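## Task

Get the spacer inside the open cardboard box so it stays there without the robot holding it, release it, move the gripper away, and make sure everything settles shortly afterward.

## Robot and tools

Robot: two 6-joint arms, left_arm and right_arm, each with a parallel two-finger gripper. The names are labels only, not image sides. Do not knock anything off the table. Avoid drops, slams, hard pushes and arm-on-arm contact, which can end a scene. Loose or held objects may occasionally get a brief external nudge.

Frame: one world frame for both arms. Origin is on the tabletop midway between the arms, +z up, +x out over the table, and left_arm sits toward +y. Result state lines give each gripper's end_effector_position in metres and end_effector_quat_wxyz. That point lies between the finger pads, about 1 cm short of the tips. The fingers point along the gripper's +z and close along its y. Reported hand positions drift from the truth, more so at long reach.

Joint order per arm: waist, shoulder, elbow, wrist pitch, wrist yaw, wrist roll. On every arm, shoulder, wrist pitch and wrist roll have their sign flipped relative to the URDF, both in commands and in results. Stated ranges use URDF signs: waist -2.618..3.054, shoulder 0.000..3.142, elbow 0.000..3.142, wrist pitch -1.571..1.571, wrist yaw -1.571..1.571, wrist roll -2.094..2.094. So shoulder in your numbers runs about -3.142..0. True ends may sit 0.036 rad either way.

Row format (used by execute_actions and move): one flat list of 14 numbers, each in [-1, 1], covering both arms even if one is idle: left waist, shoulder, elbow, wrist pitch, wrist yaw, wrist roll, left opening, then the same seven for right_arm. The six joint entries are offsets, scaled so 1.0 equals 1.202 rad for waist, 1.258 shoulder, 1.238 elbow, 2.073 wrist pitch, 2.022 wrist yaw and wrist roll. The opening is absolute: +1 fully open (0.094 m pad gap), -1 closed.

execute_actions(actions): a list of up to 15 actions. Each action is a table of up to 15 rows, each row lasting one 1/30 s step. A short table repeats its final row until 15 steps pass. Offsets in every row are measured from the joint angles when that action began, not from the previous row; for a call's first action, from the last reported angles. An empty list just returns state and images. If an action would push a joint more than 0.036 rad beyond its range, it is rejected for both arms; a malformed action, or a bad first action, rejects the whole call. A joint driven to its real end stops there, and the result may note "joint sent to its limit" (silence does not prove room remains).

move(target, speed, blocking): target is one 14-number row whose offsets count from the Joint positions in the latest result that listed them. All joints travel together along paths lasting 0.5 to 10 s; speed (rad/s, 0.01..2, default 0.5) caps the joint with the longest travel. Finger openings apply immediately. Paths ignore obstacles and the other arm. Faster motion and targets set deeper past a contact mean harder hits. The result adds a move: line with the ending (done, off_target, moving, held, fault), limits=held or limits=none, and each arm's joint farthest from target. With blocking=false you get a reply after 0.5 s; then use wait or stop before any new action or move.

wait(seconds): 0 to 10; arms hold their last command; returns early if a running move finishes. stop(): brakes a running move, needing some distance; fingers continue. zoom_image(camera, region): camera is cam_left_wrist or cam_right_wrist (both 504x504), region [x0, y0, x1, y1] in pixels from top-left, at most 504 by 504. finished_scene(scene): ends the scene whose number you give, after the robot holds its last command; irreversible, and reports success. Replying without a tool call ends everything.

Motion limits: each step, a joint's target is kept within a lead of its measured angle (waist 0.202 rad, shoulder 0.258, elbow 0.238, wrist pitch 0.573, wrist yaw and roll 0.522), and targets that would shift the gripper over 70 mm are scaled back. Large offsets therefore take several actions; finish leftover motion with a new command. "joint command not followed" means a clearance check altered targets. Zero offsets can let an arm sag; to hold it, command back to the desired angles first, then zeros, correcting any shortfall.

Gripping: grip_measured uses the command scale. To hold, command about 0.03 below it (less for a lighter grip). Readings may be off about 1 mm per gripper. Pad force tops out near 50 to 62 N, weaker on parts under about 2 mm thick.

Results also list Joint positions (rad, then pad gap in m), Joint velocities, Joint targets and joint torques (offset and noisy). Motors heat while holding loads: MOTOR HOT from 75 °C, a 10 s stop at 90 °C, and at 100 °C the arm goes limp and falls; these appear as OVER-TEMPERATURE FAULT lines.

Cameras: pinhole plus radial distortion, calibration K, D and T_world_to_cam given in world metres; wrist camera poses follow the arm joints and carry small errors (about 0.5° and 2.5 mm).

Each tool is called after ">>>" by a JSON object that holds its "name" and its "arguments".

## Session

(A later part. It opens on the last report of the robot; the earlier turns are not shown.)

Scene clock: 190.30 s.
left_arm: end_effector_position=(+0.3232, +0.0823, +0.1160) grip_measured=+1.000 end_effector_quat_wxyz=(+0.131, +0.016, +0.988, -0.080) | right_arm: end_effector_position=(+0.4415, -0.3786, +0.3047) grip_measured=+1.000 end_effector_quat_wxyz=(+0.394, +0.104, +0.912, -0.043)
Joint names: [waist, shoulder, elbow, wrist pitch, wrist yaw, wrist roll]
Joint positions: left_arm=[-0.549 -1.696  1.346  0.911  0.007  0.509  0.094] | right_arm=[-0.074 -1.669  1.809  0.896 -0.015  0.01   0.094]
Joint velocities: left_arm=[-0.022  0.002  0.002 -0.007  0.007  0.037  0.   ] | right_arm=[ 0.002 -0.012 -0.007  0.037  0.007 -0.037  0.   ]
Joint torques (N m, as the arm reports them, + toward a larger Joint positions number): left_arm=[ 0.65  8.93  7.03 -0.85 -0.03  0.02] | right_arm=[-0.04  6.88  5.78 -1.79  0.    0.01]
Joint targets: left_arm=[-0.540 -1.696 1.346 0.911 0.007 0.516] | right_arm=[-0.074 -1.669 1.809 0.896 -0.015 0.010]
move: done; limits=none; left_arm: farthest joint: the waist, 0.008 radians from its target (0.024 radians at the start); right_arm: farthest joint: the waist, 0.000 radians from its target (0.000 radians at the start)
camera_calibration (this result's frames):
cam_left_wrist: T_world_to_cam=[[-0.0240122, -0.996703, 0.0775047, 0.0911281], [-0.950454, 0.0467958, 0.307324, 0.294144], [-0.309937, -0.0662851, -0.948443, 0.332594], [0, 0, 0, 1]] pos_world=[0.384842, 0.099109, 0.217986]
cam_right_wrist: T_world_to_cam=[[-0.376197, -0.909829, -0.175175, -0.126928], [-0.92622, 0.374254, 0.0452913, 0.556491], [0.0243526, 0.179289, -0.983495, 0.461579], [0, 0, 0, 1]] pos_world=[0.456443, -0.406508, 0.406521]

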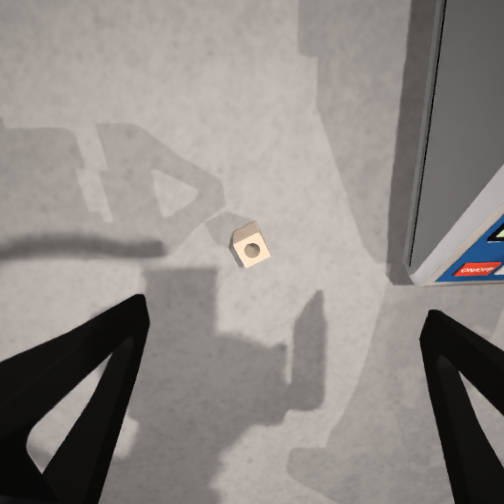

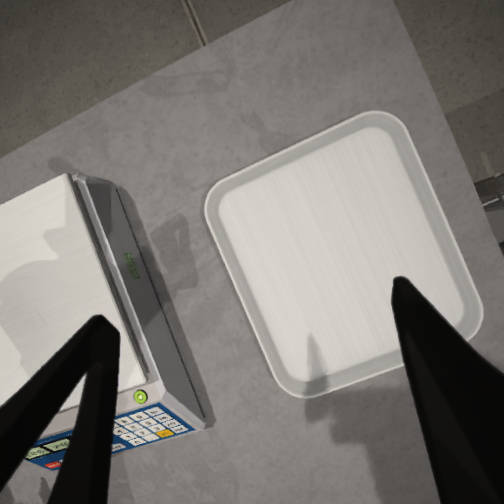

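>>> {"name": "move", "arguments": {"target": [0.005,-0.066,-0.178,-0.14,0,-0.1,1,0,0,0,0,0,0,1], "speed": 0.4}}

Scene clock: 203.30 s.
left_arm: end_effector_position=(+0.3187, +0.0850, +0.0368) grip_measured=+1.000 end_effector_quat_wxyz=(+0.122, +0.111, +0.984, -0.060) | right_arm: end_effector_position=(+0.4415, -0.3786, +0.3047) grip_measured=+1.000 end_effector_quat_wxyz=(+0.394, +0.104, +0.912, -0.043)
Joint names: [waist, shoulder, elbow, wrist pitch, wrist yaw, wrist roll]
Joint positions: left_arm=[-0.549 -1.783  1.133  0.647  0.007  0.316  0.094] | right_arm=[-0.074 -1.669  1.809  0.896 -0.015  0.01   0.094]
Joint velocities: left_arm=[ 0.012 -0.002 -0.007 -0.007 -0.037  0.051  0.   ] | right_arm=[ 0.002  0.007 -0.012 -0.007 -0.037  0.081  0.   ]
Joint torques (N m, as the arm reports them, + toward a larger Joint positions number): left_arm=[ 0.47  9.59  5.98 -1.03 -0.04 -0.12] | right_arm=[-0.04  6.86  5.77 -1.79  0.    0.  ]
Joint targets: left_arm=[-0.543 -1.779 1.125 0.621 0.007 0.307] | right_arm=[-0.074 -1.669 1.809 0.896 -0.015 0.010]
move: off_target (left_arm); limits=none; left_arm: farthest joint: the wrist pitch, 0.026 radians from its target (0.290 radians at the start); right_arm: farthest joint: the waist, 0.000 radians from its target (0.000 radians at the start)
camera_calibration (this result's frames):
cam_left_wrist: T_world_to_cam=[[-0.207151, -0.978222, 0.013063, 0.159045], [-0.927202, 0.200571, 0.316334, 0.293213], [-0.312065, 0.0534167, -0.948558, 0.246731], [0, 0, 0, 1]] pos_world=[0.381811, 0.0835917, 0.139208]
cam_right_wrist: T_world_to_cam=[[-0.376197, -0.909829, -0.175175, -0.126928], [-0.92622, 0.374254, 0.0452913, 0.556491], [0.0243526, 0.179289, -0.983495, 0.461579], [0, 0, 0, 1]] pos_world=[0.456443, -0.406508, 0.406521]

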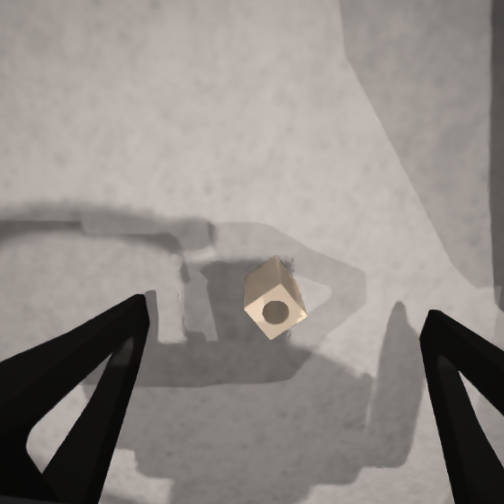

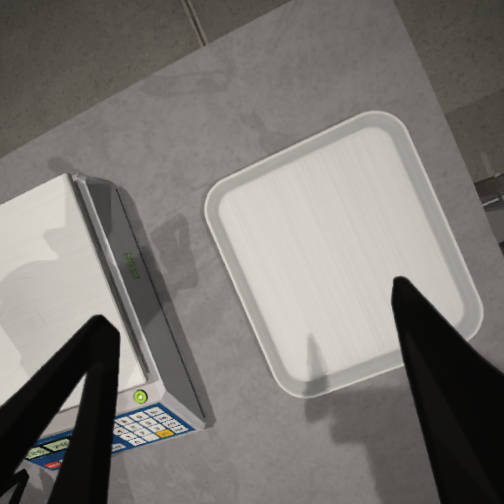

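>>> {"name": "move", "arguments": {"target": [0,0,0,0,0,0.31,1,0,0,0,0,0,0,1], "speed": 1}}

>>> {"name": "move", "arguments": {"target": [0,-0.04,0.012,-0.03,0,0,1,0,0,0,0,0,0,1], "speed": 0.2}}

Scene clock: 221.37 s.
left_arm: end_effector_position=(+0.3188, +0.0850, +0.0368) grip_measured=+1.000 end_effector_quat_wxyz=(+0.098, -0.195, +0.971, -0.094) | right_arm: end_effector_position=(+0.4415, -0.3786, +0.3047) grip_measured=+1.000 end_effector_quat_wxyz=(+0.394, +0.104, +0.912, -0.043)
Joint names: [waist, shoulder, elbow, wrist pitch, wrist yaw, wrist roll]
Joint positions: left_arm=[-0.549 -1.783  1.133  0.647  0.007  0.937  0.094] | right_arm=[-0.074 -1.669  1.809  0.896 -0.015  0.01   0.094]
Joint velocities: left_arm=[-0.012  0.007 -0.022 -0.037 -0.022 -0.007  0.   ] | right_arm=[ 0.007  0.012 -0.022  0.007 -0.051  0.051  0.   ]
Joint torques (N m, as the arm reports them, + toward a larger Joint positions number): left_arm=[-0.03  9.29  6.59 -0.78 -0.04  0.02] | right_arm=[-0.03  6.86  5.79 -1.79  0.   -0.01]
Joint targets: left_arm=[-0.549 -1.783 1.133 0.647 0.007 0.943] | right_arm=[-0.074 -1.669 1.809 0.896 -0.015 0.010]
move: done; limits=none; left_arm: farthest joint: the wrist roll, 0.006 radians from its target (0.627 radians at the start); right_arm: farthest joint: the waist, 0.000 radians from its target (0.000 radians at the start)
camera_calibration (this result's frames):
cam_left_wrist: T_world_to_cam=[[0.383486, -0.912396, 0.143081, -0.039628], [-0.863325, -0.299123, 0.406442, 0.312063], [-0.328037, -0.27939, -0.902404, 0.27845], [0, 0, 0, 1]] pos_world=[0.375951, 0.134985, 0.130108]
cam_right_wrist: T_world_to_cam=[[-0.376197, -0.909829, -0.175175, -0.126928], [-0.92622, 0.374254, 0.0452913, 0.556491], [0.0243526, 0.179289, -0.983495, 0.461579], [0, 0, 0, 1]] pos_world=[0.456443, -0.406508, 0.406521]

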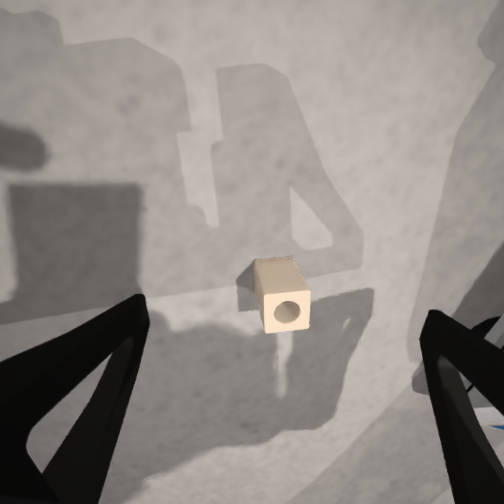

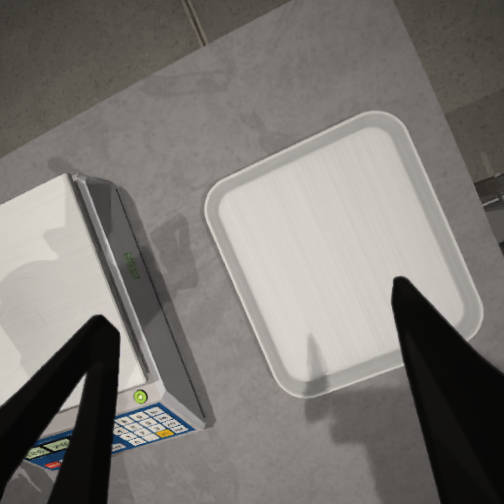

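Scene clock: 222.07 s.
left_arm: end_effector_position=(+0.3189, +0.0848, +0.0274) grip_measured=+1.000 end_effector_quat_wxyz=(+0.092, -0.195, +0.972, -0.089) | right_arm: end_effector_position=(+0.4415, -0.3786, +0.3047) grip_measured=+1.000 end_effector_quat_wxyz=(+0.394, +0.104, +0.912, -0.043)
Joint names: [waist, shoulder, elbow, wrist pitch, wrist yaw, wrist roll]
Joint positions: left_arm=[-0.549 -1.812  1.133  0.635  0.008  0.937  0.094] | right_arm=[-0.074 -1.669  1.809  0.896 -0.015  0.01   0.094]
Joint velocities: left_arm=[-0.017  0.027 -0.002 -0.007 -0.037 -0.051  0.   ] | right_arm=[ 0.002 -0.007 -0.007 -0.066  0.007  0.022  0.   ]
Joint torques (N m, as the arm reports them, + toward a larger Joint positions number): left_arm=[-0.09  7.73  7.73 -1.23 -0.05 -0.05] | right_arm=[-0.03  6.87  5.78 -1.78  0.    0.  ]
Joint targets: left_arm=[-0.549 -1.834 1.148 0.585 0.007 0.937] | right_arm=[-0.074 -1.669 1.809 0.896 -0.015 0.010]
move: off_target (left_arm); limits=none; left_arm: farthest joint: the wrist pitch, 0.050 radians from its target (0.062 radians at the start); right_arm: farthest joint: the waist, 0.000 radians from its target (0.000 radians at the start)
camera_calibration (this result's frames):
cam_left_wrist: T_world_to_cam=[[0.385428, -0.913595, 0.129577, -0.0386845], [-0.857217, -0.30254, 0.416711, 0.314048], [-0.341502, -0.271688, -0.899757, 0.273556], [0, 0, 0, 1]] pos_world=[0.377537, 0.133992, 0.120279]
cam_right_wrist: T_world_to_cam=[[-0.376197, -0.909829, -0.175175, -0.126928], [-0.92622, 0.374254, 0.0452913, 0.556491], [0.0243526, 0.179289, -0.983495, 0.461579], [0, 0, 0, 1]] pos_world=[0.456443, -0.406508, 0.406521]

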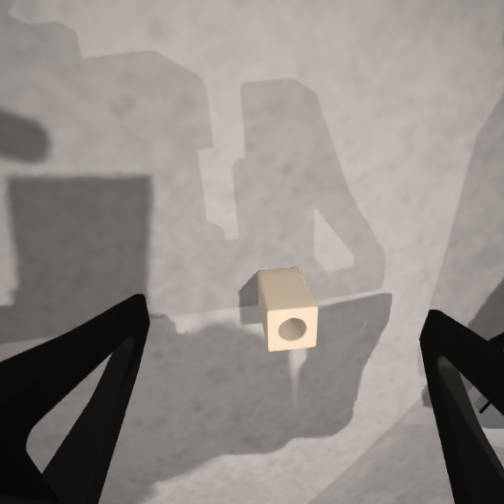

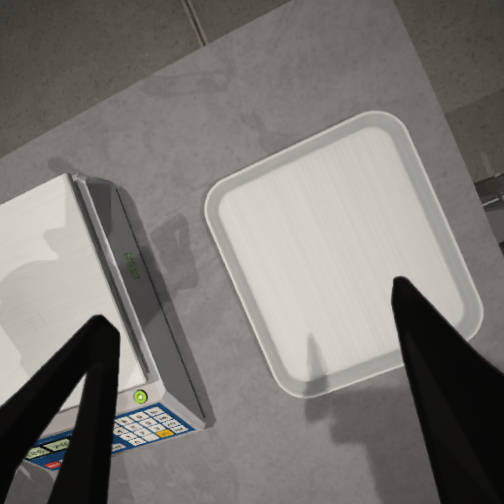

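>>> {"name": "move", "arguments": {"target": [0.012,-0.045,0.015,-0.045,0,0,1,0,0,0,0,0,0,1], "speed": 0.15}}

Scene clock: 227.83 s.
left_arm: end_effector_position=(+0.3190, +0.0848, +0.0268) grip_measured=+1.000 end_effector_quat_wxyz=(+0.092, -0.195, +0.973, -0.088) | right_arm: end_effector_position=(+0.4415, -0.3786, +0.3047) grip_measured=+1.000 end_effector_quat_wxyz=(+0.394, +0.104, +0.912, -0.043)
Joint names: [waist, shoulder, elbow, wrist pitch, wrist yaw, wrist roll]
Joint positions: left_arm=[-0.549 -1.814  1.133  0.635  0.008  0.937  0.094] | right_arm=[-0.074 -1.669  1.809  0.896 -0.015  0.01   0.094]
Joint velocities: left_arm=[-0.002  0.017  0.007  0.037 -0.022  0.037  0.   ] | right_arm=[ 0.012  0.002 -0.022  0.037 -0.022  0.022  0.   ]
Joint torques (N m, as the arm reports them, + toward a larger Joint positions number): left_arm=[ 1.15  5.03  8.02 -1.63 -0.04 -0.04] | right_arm=[-0.04  6.87  5.78 -1.79  0.    0.01]
Joint targets: left_arm=[-0.534 -1.869 1.151 0.542 0.008 0.937] | right_arm=[-0.074 -1.669 1.809 0.896 -0.015 0.010]
move: off_target (left_arm); limits=none; left_arm: farthest joint: the wrist pitch, 0.093 radians from its target (0.094 radians at the start); right_arm: farthest joint: the waist, 0.000 radians from its target (0.000 radians at the start)
camera_calibration (this result's frames):
cam_left_wrist: T_world_to_cam=[[0.385555, -0.913671, 0.128661, -0.0386195], [-0.856808, -0.302786, 0.417374, 0.314187], [-0.342385, -0.271159, -0.899581, 0.273225], [0, 0, 0, 1]] pos_world=[0.377636, 0.133933, 0.119623]
cam_right_wrist: T_world_to_cam=[[-0.376197, -0.909829, -0.175175, -0.126928], [-0.92622, 0.374254, 0.0452913, 0.556491], [0.0243526, 0.179289, -0.983495, 0.461579], [0, 0, 0, 1]] pos_world=[0.456443, -0.406508, 0.406521]

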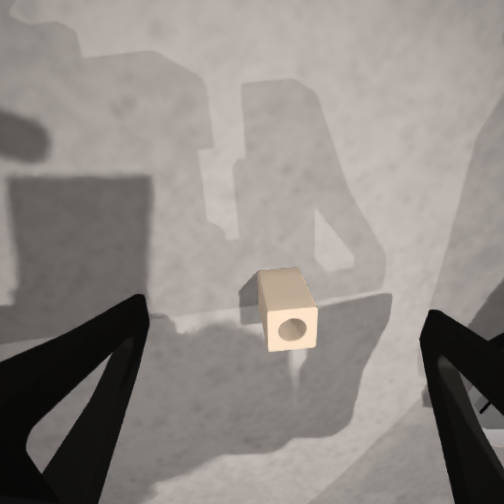

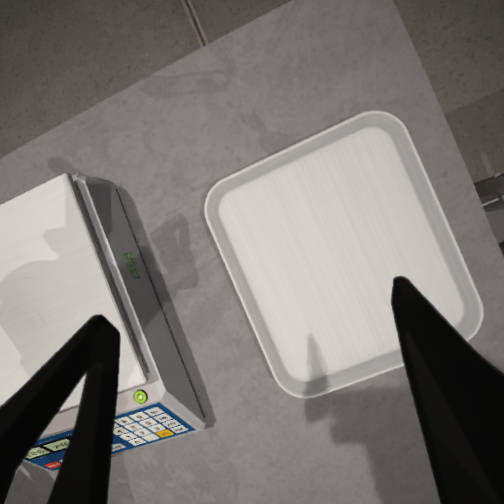

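>>> {"name": "execute_actions", "arguments": {"actions": [[[0.01,0.012,0,-0.03,0,0,1,0,0,0,0,0,0,1]],[[0,0,0,0,0,0,1,0,0,0,0,0,0,1]],[[0,0,0,0,0,0,-0.3,0,0,0,0,0,0,1]],[[0,0,0,0,0,0,-0.75,0,0,0,0,0,0,1]],[[0,0,0,0,0,0,-0.75,0,0,0,0,0,0,1]]]}}

Scene clock: 236.67 s.
left_arm: end_effector_position=(+0.3277, +0.0808, +0.0306) grip_measured=-0.707 end_effector_quat_wxyz=(+0.107, -0.196, +0.969, -0.102) | right_arm: end_effector_position=(+0.4415, -0.3786, +0.3047) grip_measured=+1.000 end_effector_quat_wxyz=(+0.394, +0.104, +0.912, -0.043)
Joint names: [waist, shoulder, elbow, wrist pitch, wrist yaw, wrist roll]
Joint positions: left_arm=[-0.546 -1.81   1.133  0.596  0.008  0.937  0.014] | right_arm=[-0.074 -1.669  1.809  0.896 -0.015  0.01   0.094]
Joint velocities: left_arm=[-0.002  0.017 -0.007  0.051 -0.022  0.007 -0.   ] | right_arm=[-0.012  0.002 -0.017 -0.081 -0.037  0.037  0.   ]
Joint torques (N m, as the arm reports them, + toward a larger Joint positions number): left_arm=[-0.02  9.51  6.57 -0.83 -0.03 -0.04] | right_arm=[-0.03  6.86  5.77 -1.79  0.    0.  ]
Joint targets: left_arm=[-0.546 -1.810 1.133 0.596 0.008 0.937] | right_arm=[-0.074 -1.669 1.809 0.896 -0.015 0.010]
camera_calibration (this result's frames):
cam_left_wrist: T_world_to_cam=[[0.383027, -0.90936, 0.162341, -0.0466437], [-0.870446, -0.296483, 0.392965, 0.323582], [-0.309215, -0.291826, -0.90511, 0.269566], [0, 0, 0, 1]] pos_world=[0.38288, 0.132187, 0.124403]
cam_right_wrist: T_world_to_cam=[[-0.376197, -0.909829, -0.175175, -0.126928], [-0.92622, 0.374254, 0.0452913, 0.556491], [0.0243526, 0.179289, -0.983495, 0.461579], [0, 0, 0, 1]] pos_world=[0.456443, -0.406508, 0.406521]

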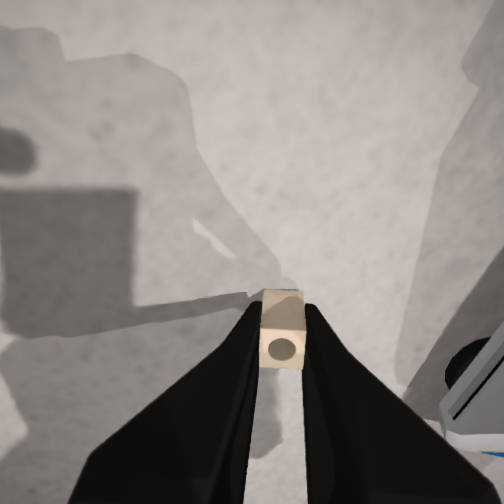

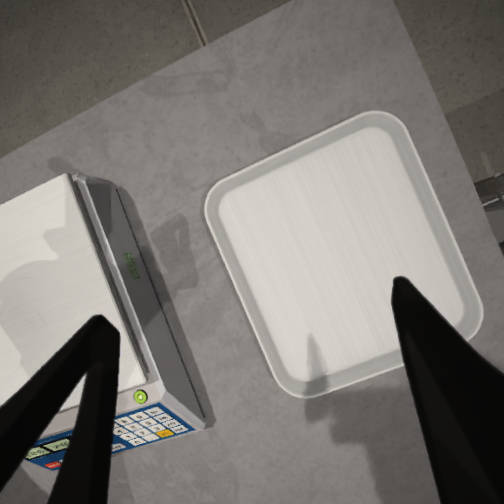

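>>> {"name": "move", "arguments": {"target": [0,0.15,0.4,0.14,0,-0.46,-0.75,0,0,0,0,0,0,1], "speed": 1}}

>>> {"name": "move", "arguments": {"target": [0.7,-0.2,0.2,-0.05,0,0,-0.75,0,0,0,0,0,0,1], "speed": 1}}

Scene clock: 257.13 s.
left_arm: end_effector_position=(+0.3733, +0.0536, +0.2398) grip_measured=-0.707 end_effector_quat_wxyz=(+0.314, +0.245, +0.913, -0.093) | right_arm: end_effector_position=(+0.4415, -0.3786, +0.3047) grip_measured=+1.000 end_effector_quat_wxyz=(+0.394, +0.104, +0.912, -0.043)
Joint names: [waist, shoulder, elbow, wrist pitch, wrist yaw, wrist roll]
Joint positions: left_arm=[-0.546 -1.633  1.605  0.875  0.008  0.015  0.014] | right_arm=[-0.074 -1.669  1.809  0.896 -0.015  0.01   0.094]
Joint velocities: left_arm=[ 0.002  0.022  0.032 -0.022 -0.022 -0.051  0.   ] | right_arm=[ 0.007 -0.002 -0.012  0.051 -0.066  0.007  0.   ]
Joint torques (N m, as the arm reports them, + toward a larger Joint positions number): left_arm=[-0.03  9.69  9.33 -1.27 -0.04 -0.11] | right_arm=[-0.02  6.87  5.78 -1.79 -0.01  0.01]
Joint targets: left_arm=[-0.546 -1.622 1.628 0.887 0.008 0.007] | right_arm=[-0.074 -1.669 1.809 0.896 -0.015 0.010]
move: off_target (left_arm); limits=none; left_arm: farthest joint: the elbow, 0.023 radians from its target (0.495 radians at the start); right_arm: farthest joint: the waist, 0.000 radians from its target (0.000 radians at the start)
camera_calibration (this result's frames):
cam_left_wrist: T_world_to_cam=[[-0.455548, -0.889108, -0.0442987, 0.23874], [-0.884631, 0.457695, -0.0891288, 0.353467], [0.0995205, -0.0014145, -0.995035, 0.318466], [0, 0, 0, 1]] pos_world=[0.389751, 0.0509364, 0.358964]
cam_right_wrist: T_world_to_cam=[[-0.376197, -0.909829, -0.175175, -0.126928], [-0.92622, 0.374254, 0.0452913, 0.556491], [0.0243526, 0.179289, -0.983495, 0.461579], [0, 0, 0, 1]] pos_world=[0.456443, -0.406508, 0.406521]

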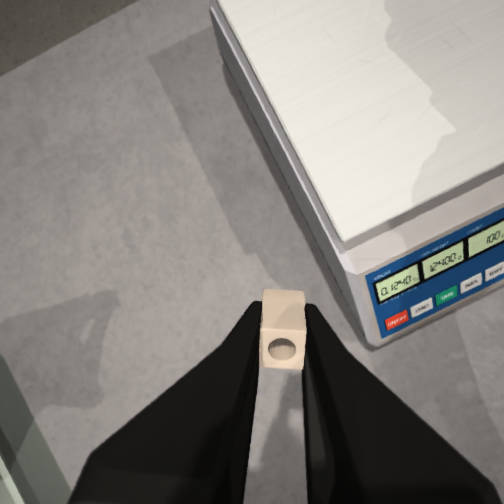

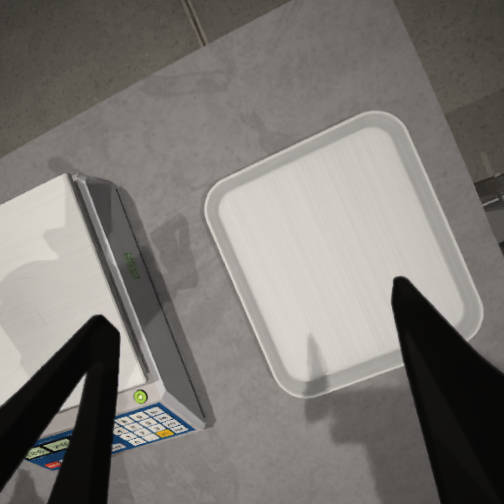

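Scene clock: 258.63 s.
left_arm: end_effector_position=(+0.4852, +0.4347, +0.2201) grip_measured=-0.707 end_effector_quat_wxyz=(+0.338, -0.152, +0.927, +0.050) | right_arm: end_effector_position=(+0.4415, -0.3786, +0.3047) grip_measured=+1.000 end_effector_quat_wxyz=(+0.394, +0.104, +0.912, -0.043)
Joint names: [waist, shoulder, elbow, wrist pitch, wrist yaw, wrist roll]
Joint positions: left_arm=[ 0.302 -1.892  1.817  0.798  0.002  0.015  0.014] | right_arm=[-0.074 -1.669  1.809  0.896 -0.015  0.01   0.094]
Joint velocities: left_arm=[-0.002 -0.002 -0.002 -0.051  0.022 -0.007 -0.   ] | right_arm=[-0.012  0.012 -0.002  0.066 -0.051  0.066  0.   ]
Joint torques (N m, as the arm reports them, + toward a larger Joint positions number): left_arm=[-0.6  12.05 10.31 -1.68  0.02 -0.04] | right_arm=[-0.04  6.86  5.78 -1.79  0.    0.  ]
Joint targets: left_arm=[0.295 -1.885 1.852 0.771 0.008 0.015] | right_arm=[-0.074 -1.669 1.809 0.896 -0.015 0.010]
move: off_target (left_arm); limits=none; left_arm: farthest joint: the elbow, 0.035 radians from its target (0.248 radians at the start); right_arm: farthest joint: the waist, 0.000 radians from its target (0.000 radians at the start)
camera_calibration (this result's frames):
cam_left_wrist: T_world_to_cam=[[0.370036, -0.927815, -0.0472502, 0.244579], [-0.924254, -0.362519, -0.119726, 0.658781], [0.0939548, 0.0879743, -0.991682, 0.251418], [0, 0, 0, 1]] pos_world=[0.494756, 0.443626, 0.339757]
cam_right_wrist: T_world_to_cam=[[-0.376197, -0.909829, -0.175175, -0.126928], [-0.92622, 0.374254, 0.0452913, 0.556491], [0.0243526, 0.179289, -0.983495, 0.461579], [0, 0, 0, 1]] pos_world=[0.456443, -0.406508, 0.406521]

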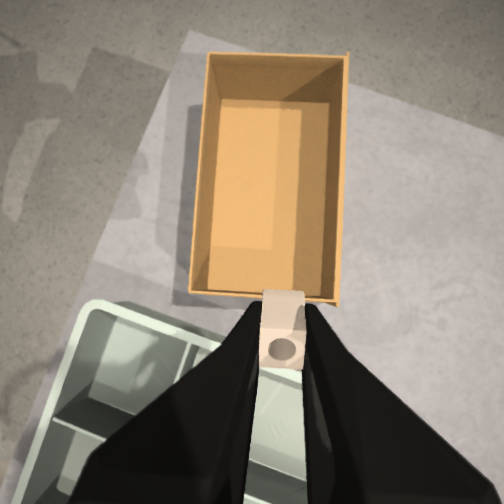

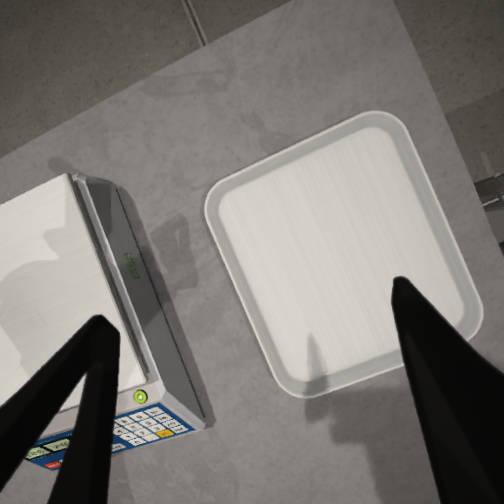

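>>> {"name": "move", "arguments": {"target": [0.015,-0.316,0.26,-0.1,0,0,-0.75,0,0,0,0,0,0,1], "speed": 0.7}}

Scene clock: 267.53 s.
left_arm: end_effector_position=(+0.5854, +0.4741, +0.1421) grip_measured=-0.707 end_effector_quat_wxyz=(+0.363, -0.156, +0.917, +0.055) | right_arm: end_effector_position=(+0.4415, -0.3786, +0.3047) grip_measured=+1.000 end_effector_quat_wxyz=(+0.394, +0.104, +0.912, -0.043)
Joint names: [waist, shoulder, elbow, wrist pitch, wrist yaw, wrist roll]
Joint positions: left_arm=[ 0.313 -2.309  2.108  0.619  0.002  0.015  0.014] | right_arm=[-0.074 -1.669  1.809  0.896 -0.015  0.01   0.094]
Joint velocities: left_arm=[ 0.002  0.002 -0.002 -0.066  0.022 -0.051 -0.   ] | right_arm=[ 0.002  0.012  0.002 -0.007 -0.007  0.022  0.   ]
Joint torques (N m, as the arm reports them, + toward a larger Joint positions number): left_arm=[ 0.57 16.8  10.19 -1.75 -0.04 -0.04] | right_arm=[-0.05  6.87  5.8  -1.79  0.    0.  ]
Joint targets: left_arm=[0.320 -2.290 2.139 0.591 0.002 0.015] | right_arm=[-0.074 -1.669 1.809 0.896 -0.015 0.010]
move: off_target (left_arm); limits=none; left_arm: farthest joint: the elbow, 0.031 radians from its target (0.322 radians at the start); right_arm: farthest joint: the waist, 0.000 radians from its target (0.000 radians at the start)
camera_calibration (this result's frames):
cam_left_wrist: T_world_to_cam=[[0.382578, -0.922897, -0.0435351, 0.230177], [-0.912785, -0.370251, -0.172449, 0.760774], [0.143033, 0.105713, -0.984056, 0.122961], [0, 0, 0, 1]] pos_world=[0.588775, 0.481108, 0.262216]
cam_right_wrist: T_world_to_cam=[[-0.376197, -0.909829, -0.175175, -0.126928], [-0.92622, 0.374254, 0.0452913, 0.556491], [0.0243526, 0.179289, -0.983495, 0.461579], [0, 0, 0, 1]] pos_world=[0.456443, -0.406508, 0.406521]

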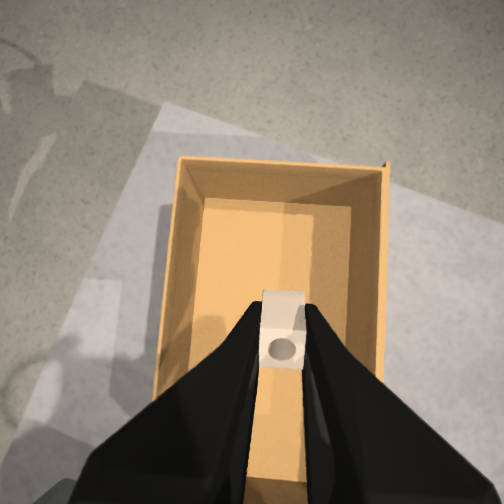

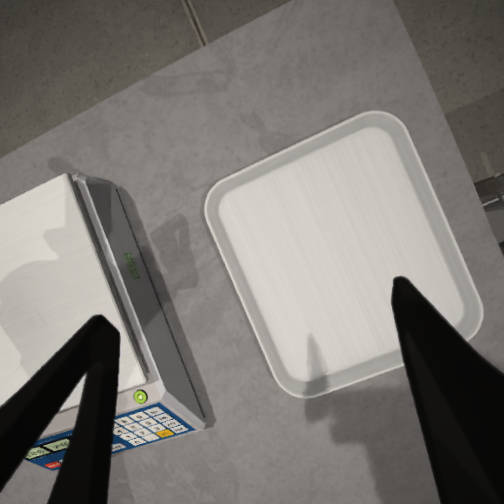

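>>> {"name": "move", "arguments": {"target": [0,-0.105,0.03,0,0,0,-0.75,0,0,0,0,0,0,1], "speed": 0.3}}

>>> {"name": "execute_actions", "arguments": {"actions": [[[0,0,0,0,0,0,-0.3,0,0,0,0,0,0,1]],[[0,0,0,0,0,0,-0.2,0,0,0,0,0,0,1]]]}}

Scene clock: 274.53 s.
left_arm: end_effector_position=(+0.5827, +0.4732, +0.0508) grip_measured=-0.707 end_effector_quat_wxyz=(+0.291, -0.160, +0.942, +0.044) | right_arm: end_effector_position=(+0.4415, -0.3786, +0.3047) grip_measured=+1.000 end_effector_quat_wxyz=(+0.394, +0.104, +0.912, -0.043)
Joint names: [waist, shoulder, elbow, wrist pitch, wrist yaw, wrist roll]
Joint positions: left_arm=[ 0.313 -2.465  2.114  0.622  0.002  0.015  0.014] | right_arm=[-0.074 -1.669  1.809  0.896 -0.015  0.01   0.094]
Joint velocities: left_arm=[-0.007  0.022 -0.012  0.051 -0.007  0.051  0.001] | right_arm=[-0.022  0.022 -0.012  0.007  0.051  0.007  0.   ]
Joint torques (N m, as the arm reports them, + toward a larger Joint positions number): left_arm=[-0.04 18.04  9.97 -1.3  -0.04 -0.04] | right_arm=[-0.05  6.87  5.79 -1.79  0.    0.  ]
Joint targets: left_arm=[0.313 -2.441 2.145 0.619 0.002 0.015] | right_arm=[-0.074 -1.669 1.809 0.896 -0.015 0.010]
move: off_target (left_arm); limits=none; left_arm: farthest joint: the elbow, 0.031 radians from its target (0.037 radians at the start); right_arm: farthest joint: the waist, 0.000 radians from its target (0.000 radians at the start)
camera_calibration (this result's frames):
cam_left_wrist: T_world_to_cam=[[0.375521, -0.925252, -0.0537845, 0.232149], [-0.926814, -0.374933, -0.0210226, 0.744934], [-0.000714325, 0.0577427, -0.998331, 0.140767], [0, 0, 0, 1]] pos_world=[0.603339, 0.485969, 0.168679]
cam_right_wrist: T_world_to_cam=[[-0.376197, -0.909829, -0.175175, -0.126928], [-0.92622, 0.374254, 0.0452913, 0.556491], [0.0243526, 0.179289, -0.983495, 0.461579], [0, 0, 0, 1]] pos_world=[0.456443, -0.406508, 0.406521]

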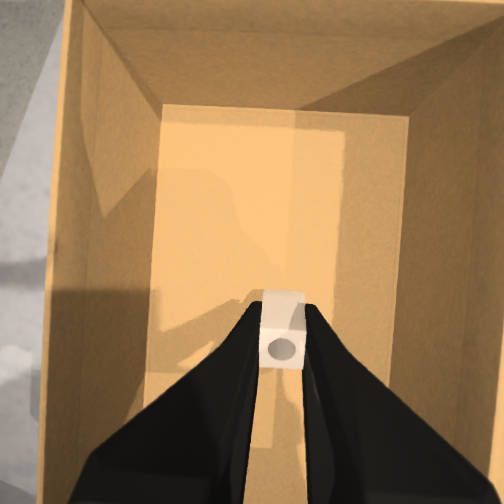

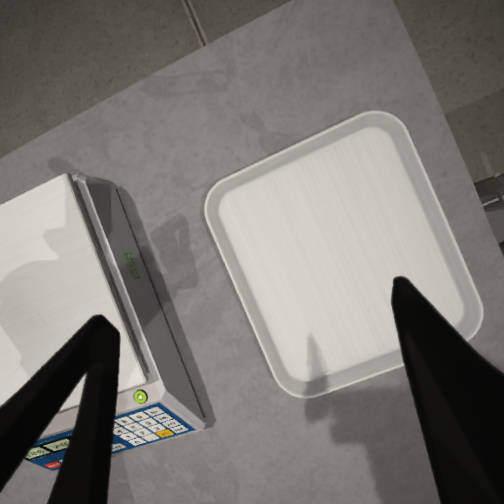

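Scene clock: 275.53 s.
left_arm: end_effector_position=(+0.5827, +0.4732, +0.0508) grip_measured=-0.202 end_effector_quat_wxyz=(+0.291, -0.160, +0.942, +0.044) | right_arm: end_effector_position=(+0.4415, -0.3786, +0.3047) grip_measured=+1.000 end_effector_quat_wxyz=(+0.394, +0.104, +0.912, -0.043)
Joint names: [waist, shoulder, elbow, wrist pitch, wrist yaw, wrist roll]
Joint positions: left_arm=[ 0.313 -2.465  2.114  0.622  0.002  0.015  0.037] | right_arm=[-0.074 -1.669  1.809  0.896 -0.015  0.01   0.094]
Joint velocities: left_arm=[-0.002  0.007  0.002  0.022 -0.037  0.066 -0.   ] | right_arm=[-0.007  0.002  0.012  0.037  0.051  0.022  0.   ]
Joint torques (N m, as the arm reports them, + toward a larger Joint positions number): left_arm=[-0.02 16.12  7.43 -1.28 -0.04 -0.04] | right_arm=[-0.04  6.87  5.77 -1.79  0.    0.  ]
Joint targets: left_arm=[0.313 -2.465 2.114 0.622 0.002 0.015] | right_arm=[-0.074 -1.669 1.809 0.896 -0.015 0.010]
camera_calibration (this result's frames):
cam_left_wrist: T_world_to_cam=[[0.375521, -0.925252, -0.0537845, 0.232149], [-0.926814, -0.374933, -0.0210226, 0.744934], [-0.000714325, 0.0577427, -0.998331, 0.140767], [0, 0, 0, 1]] pos_world=[0.603339, 0.485969, 0.168679]
cam_right_wrist: T_world_to_cam=[[-0.376197, -0.909829, -0.175175, -0.126928], [-0.92622, 0.374254, 0.0452913, 0.556491], [0.0243526, 0.179289, -0.983495, 0.461579], [0, 0, 0, 1]] pos_world=[0.456443, -0.406508, 0.406521]

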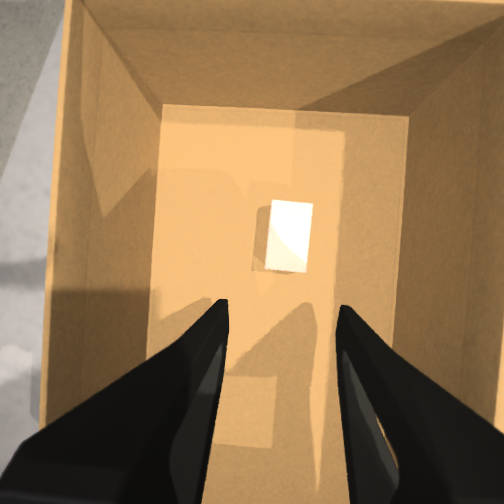

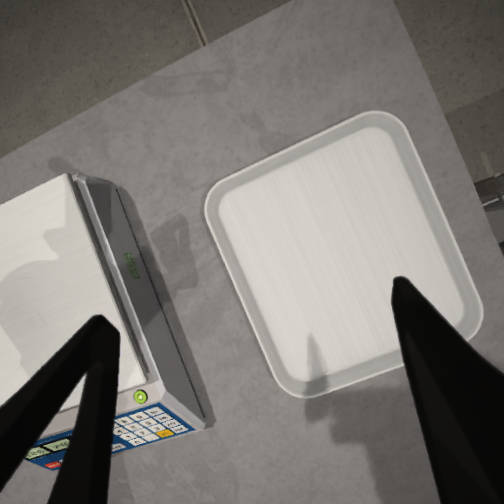

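>>> {"name": "move", "arguments": {"target": [0,0.4,0,0,0,0,-0.2,0,0,0,0,0,0,1], "speed": 1.2}}

>>> {"name": "finished_scene", "arguments": {"scene": 1}}

Scene clock: 281.50 s.
left_arm: end_effector_position=(+0.5467, +0.4612, +0.3364) grip_measured=-0.202 end_effector_quat_wxyz=(+0.510, -0.143, +0.845, +0.078) | right_arm: end_effector_position=(+0.4415, -0.3786, +0.3047) grip_measured=+1.000 end_effector_quat_wxyz=(+0.394, +0.104, +0.912, -0.043)
Joint names: [waist, shoulder, elbow, wrist pitch, wrist yaw, wrist roll]
Joint positions: left_arm=[ 0.313 -1.975  2.105  0.617  0.002  0.015  0.037] | right_arm=[-0.074 -1.669  1.809  0.896 -0.015  0.01   0.094]
Joint velocities: left_arm=[ 0.002  0.012 -0.002 -0.022 -0.051  0.022  0.001] | right_arm=[-0.002  0.022  0.002 -0.037  0.022 -0.051  0.   ]
Joint torques (N m, as the arm reports them, + toward a larger Joint positions number): left_arm=[-0.05 13.31  8.33 -1.76 -0.04 -0.04] | right_arm=[-0.06  6.88  5.77 -1.79  0.    0.  ]
Joint targets: left_arm=[0.313 -1.961 2.114 0.622 0.002 0.015] | right_arm=[-0.074 -1.669 1.809 0.896 -0.015 0.010]
move: done; limits=none; left_arm: farthest joint: the shoulder, 0.013 radians from its target (0.503 radians at the start); right_arm: farthest joint: the waist, 0.000 radians from its target (0.000 radians at the start)
camera_calibration (this result's frames):
cam_left_wrist: T_world_to_cam=[[0.39239, -0.919623, -0.0180115, 0.226058], [-0.808075, -0.335308, -0.484338, 0.785804], [0.439369, 0.204604, -0.874695, 0.0766642], [0, 0, 0, 1]] pos_world=[0.512601, 0.455688, 0.451724]
cam_right_wrist: T_world_to_cam=[[-0.376197, -0.909829, -0.175175, -0.126928], [-0.92622, 0.374254, 0.0452913, 0.556491], [0.0243526, 0.179289, -0.983495, 0.461579], [0, 0, 0, 1]] pos_world=[0.456443, -0.406508, 0.406521]

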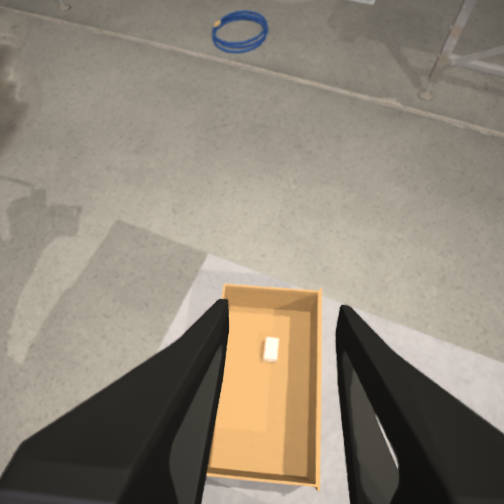

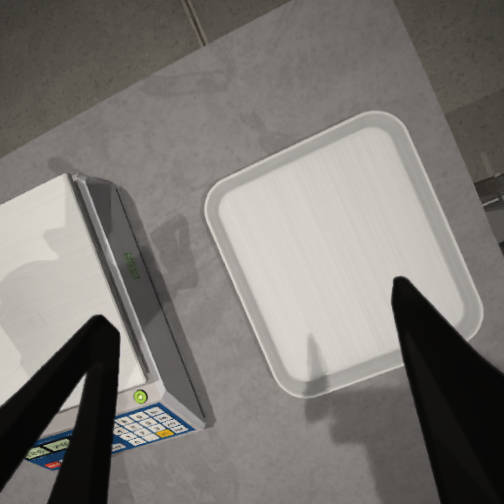

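The scene is finished: the task was done.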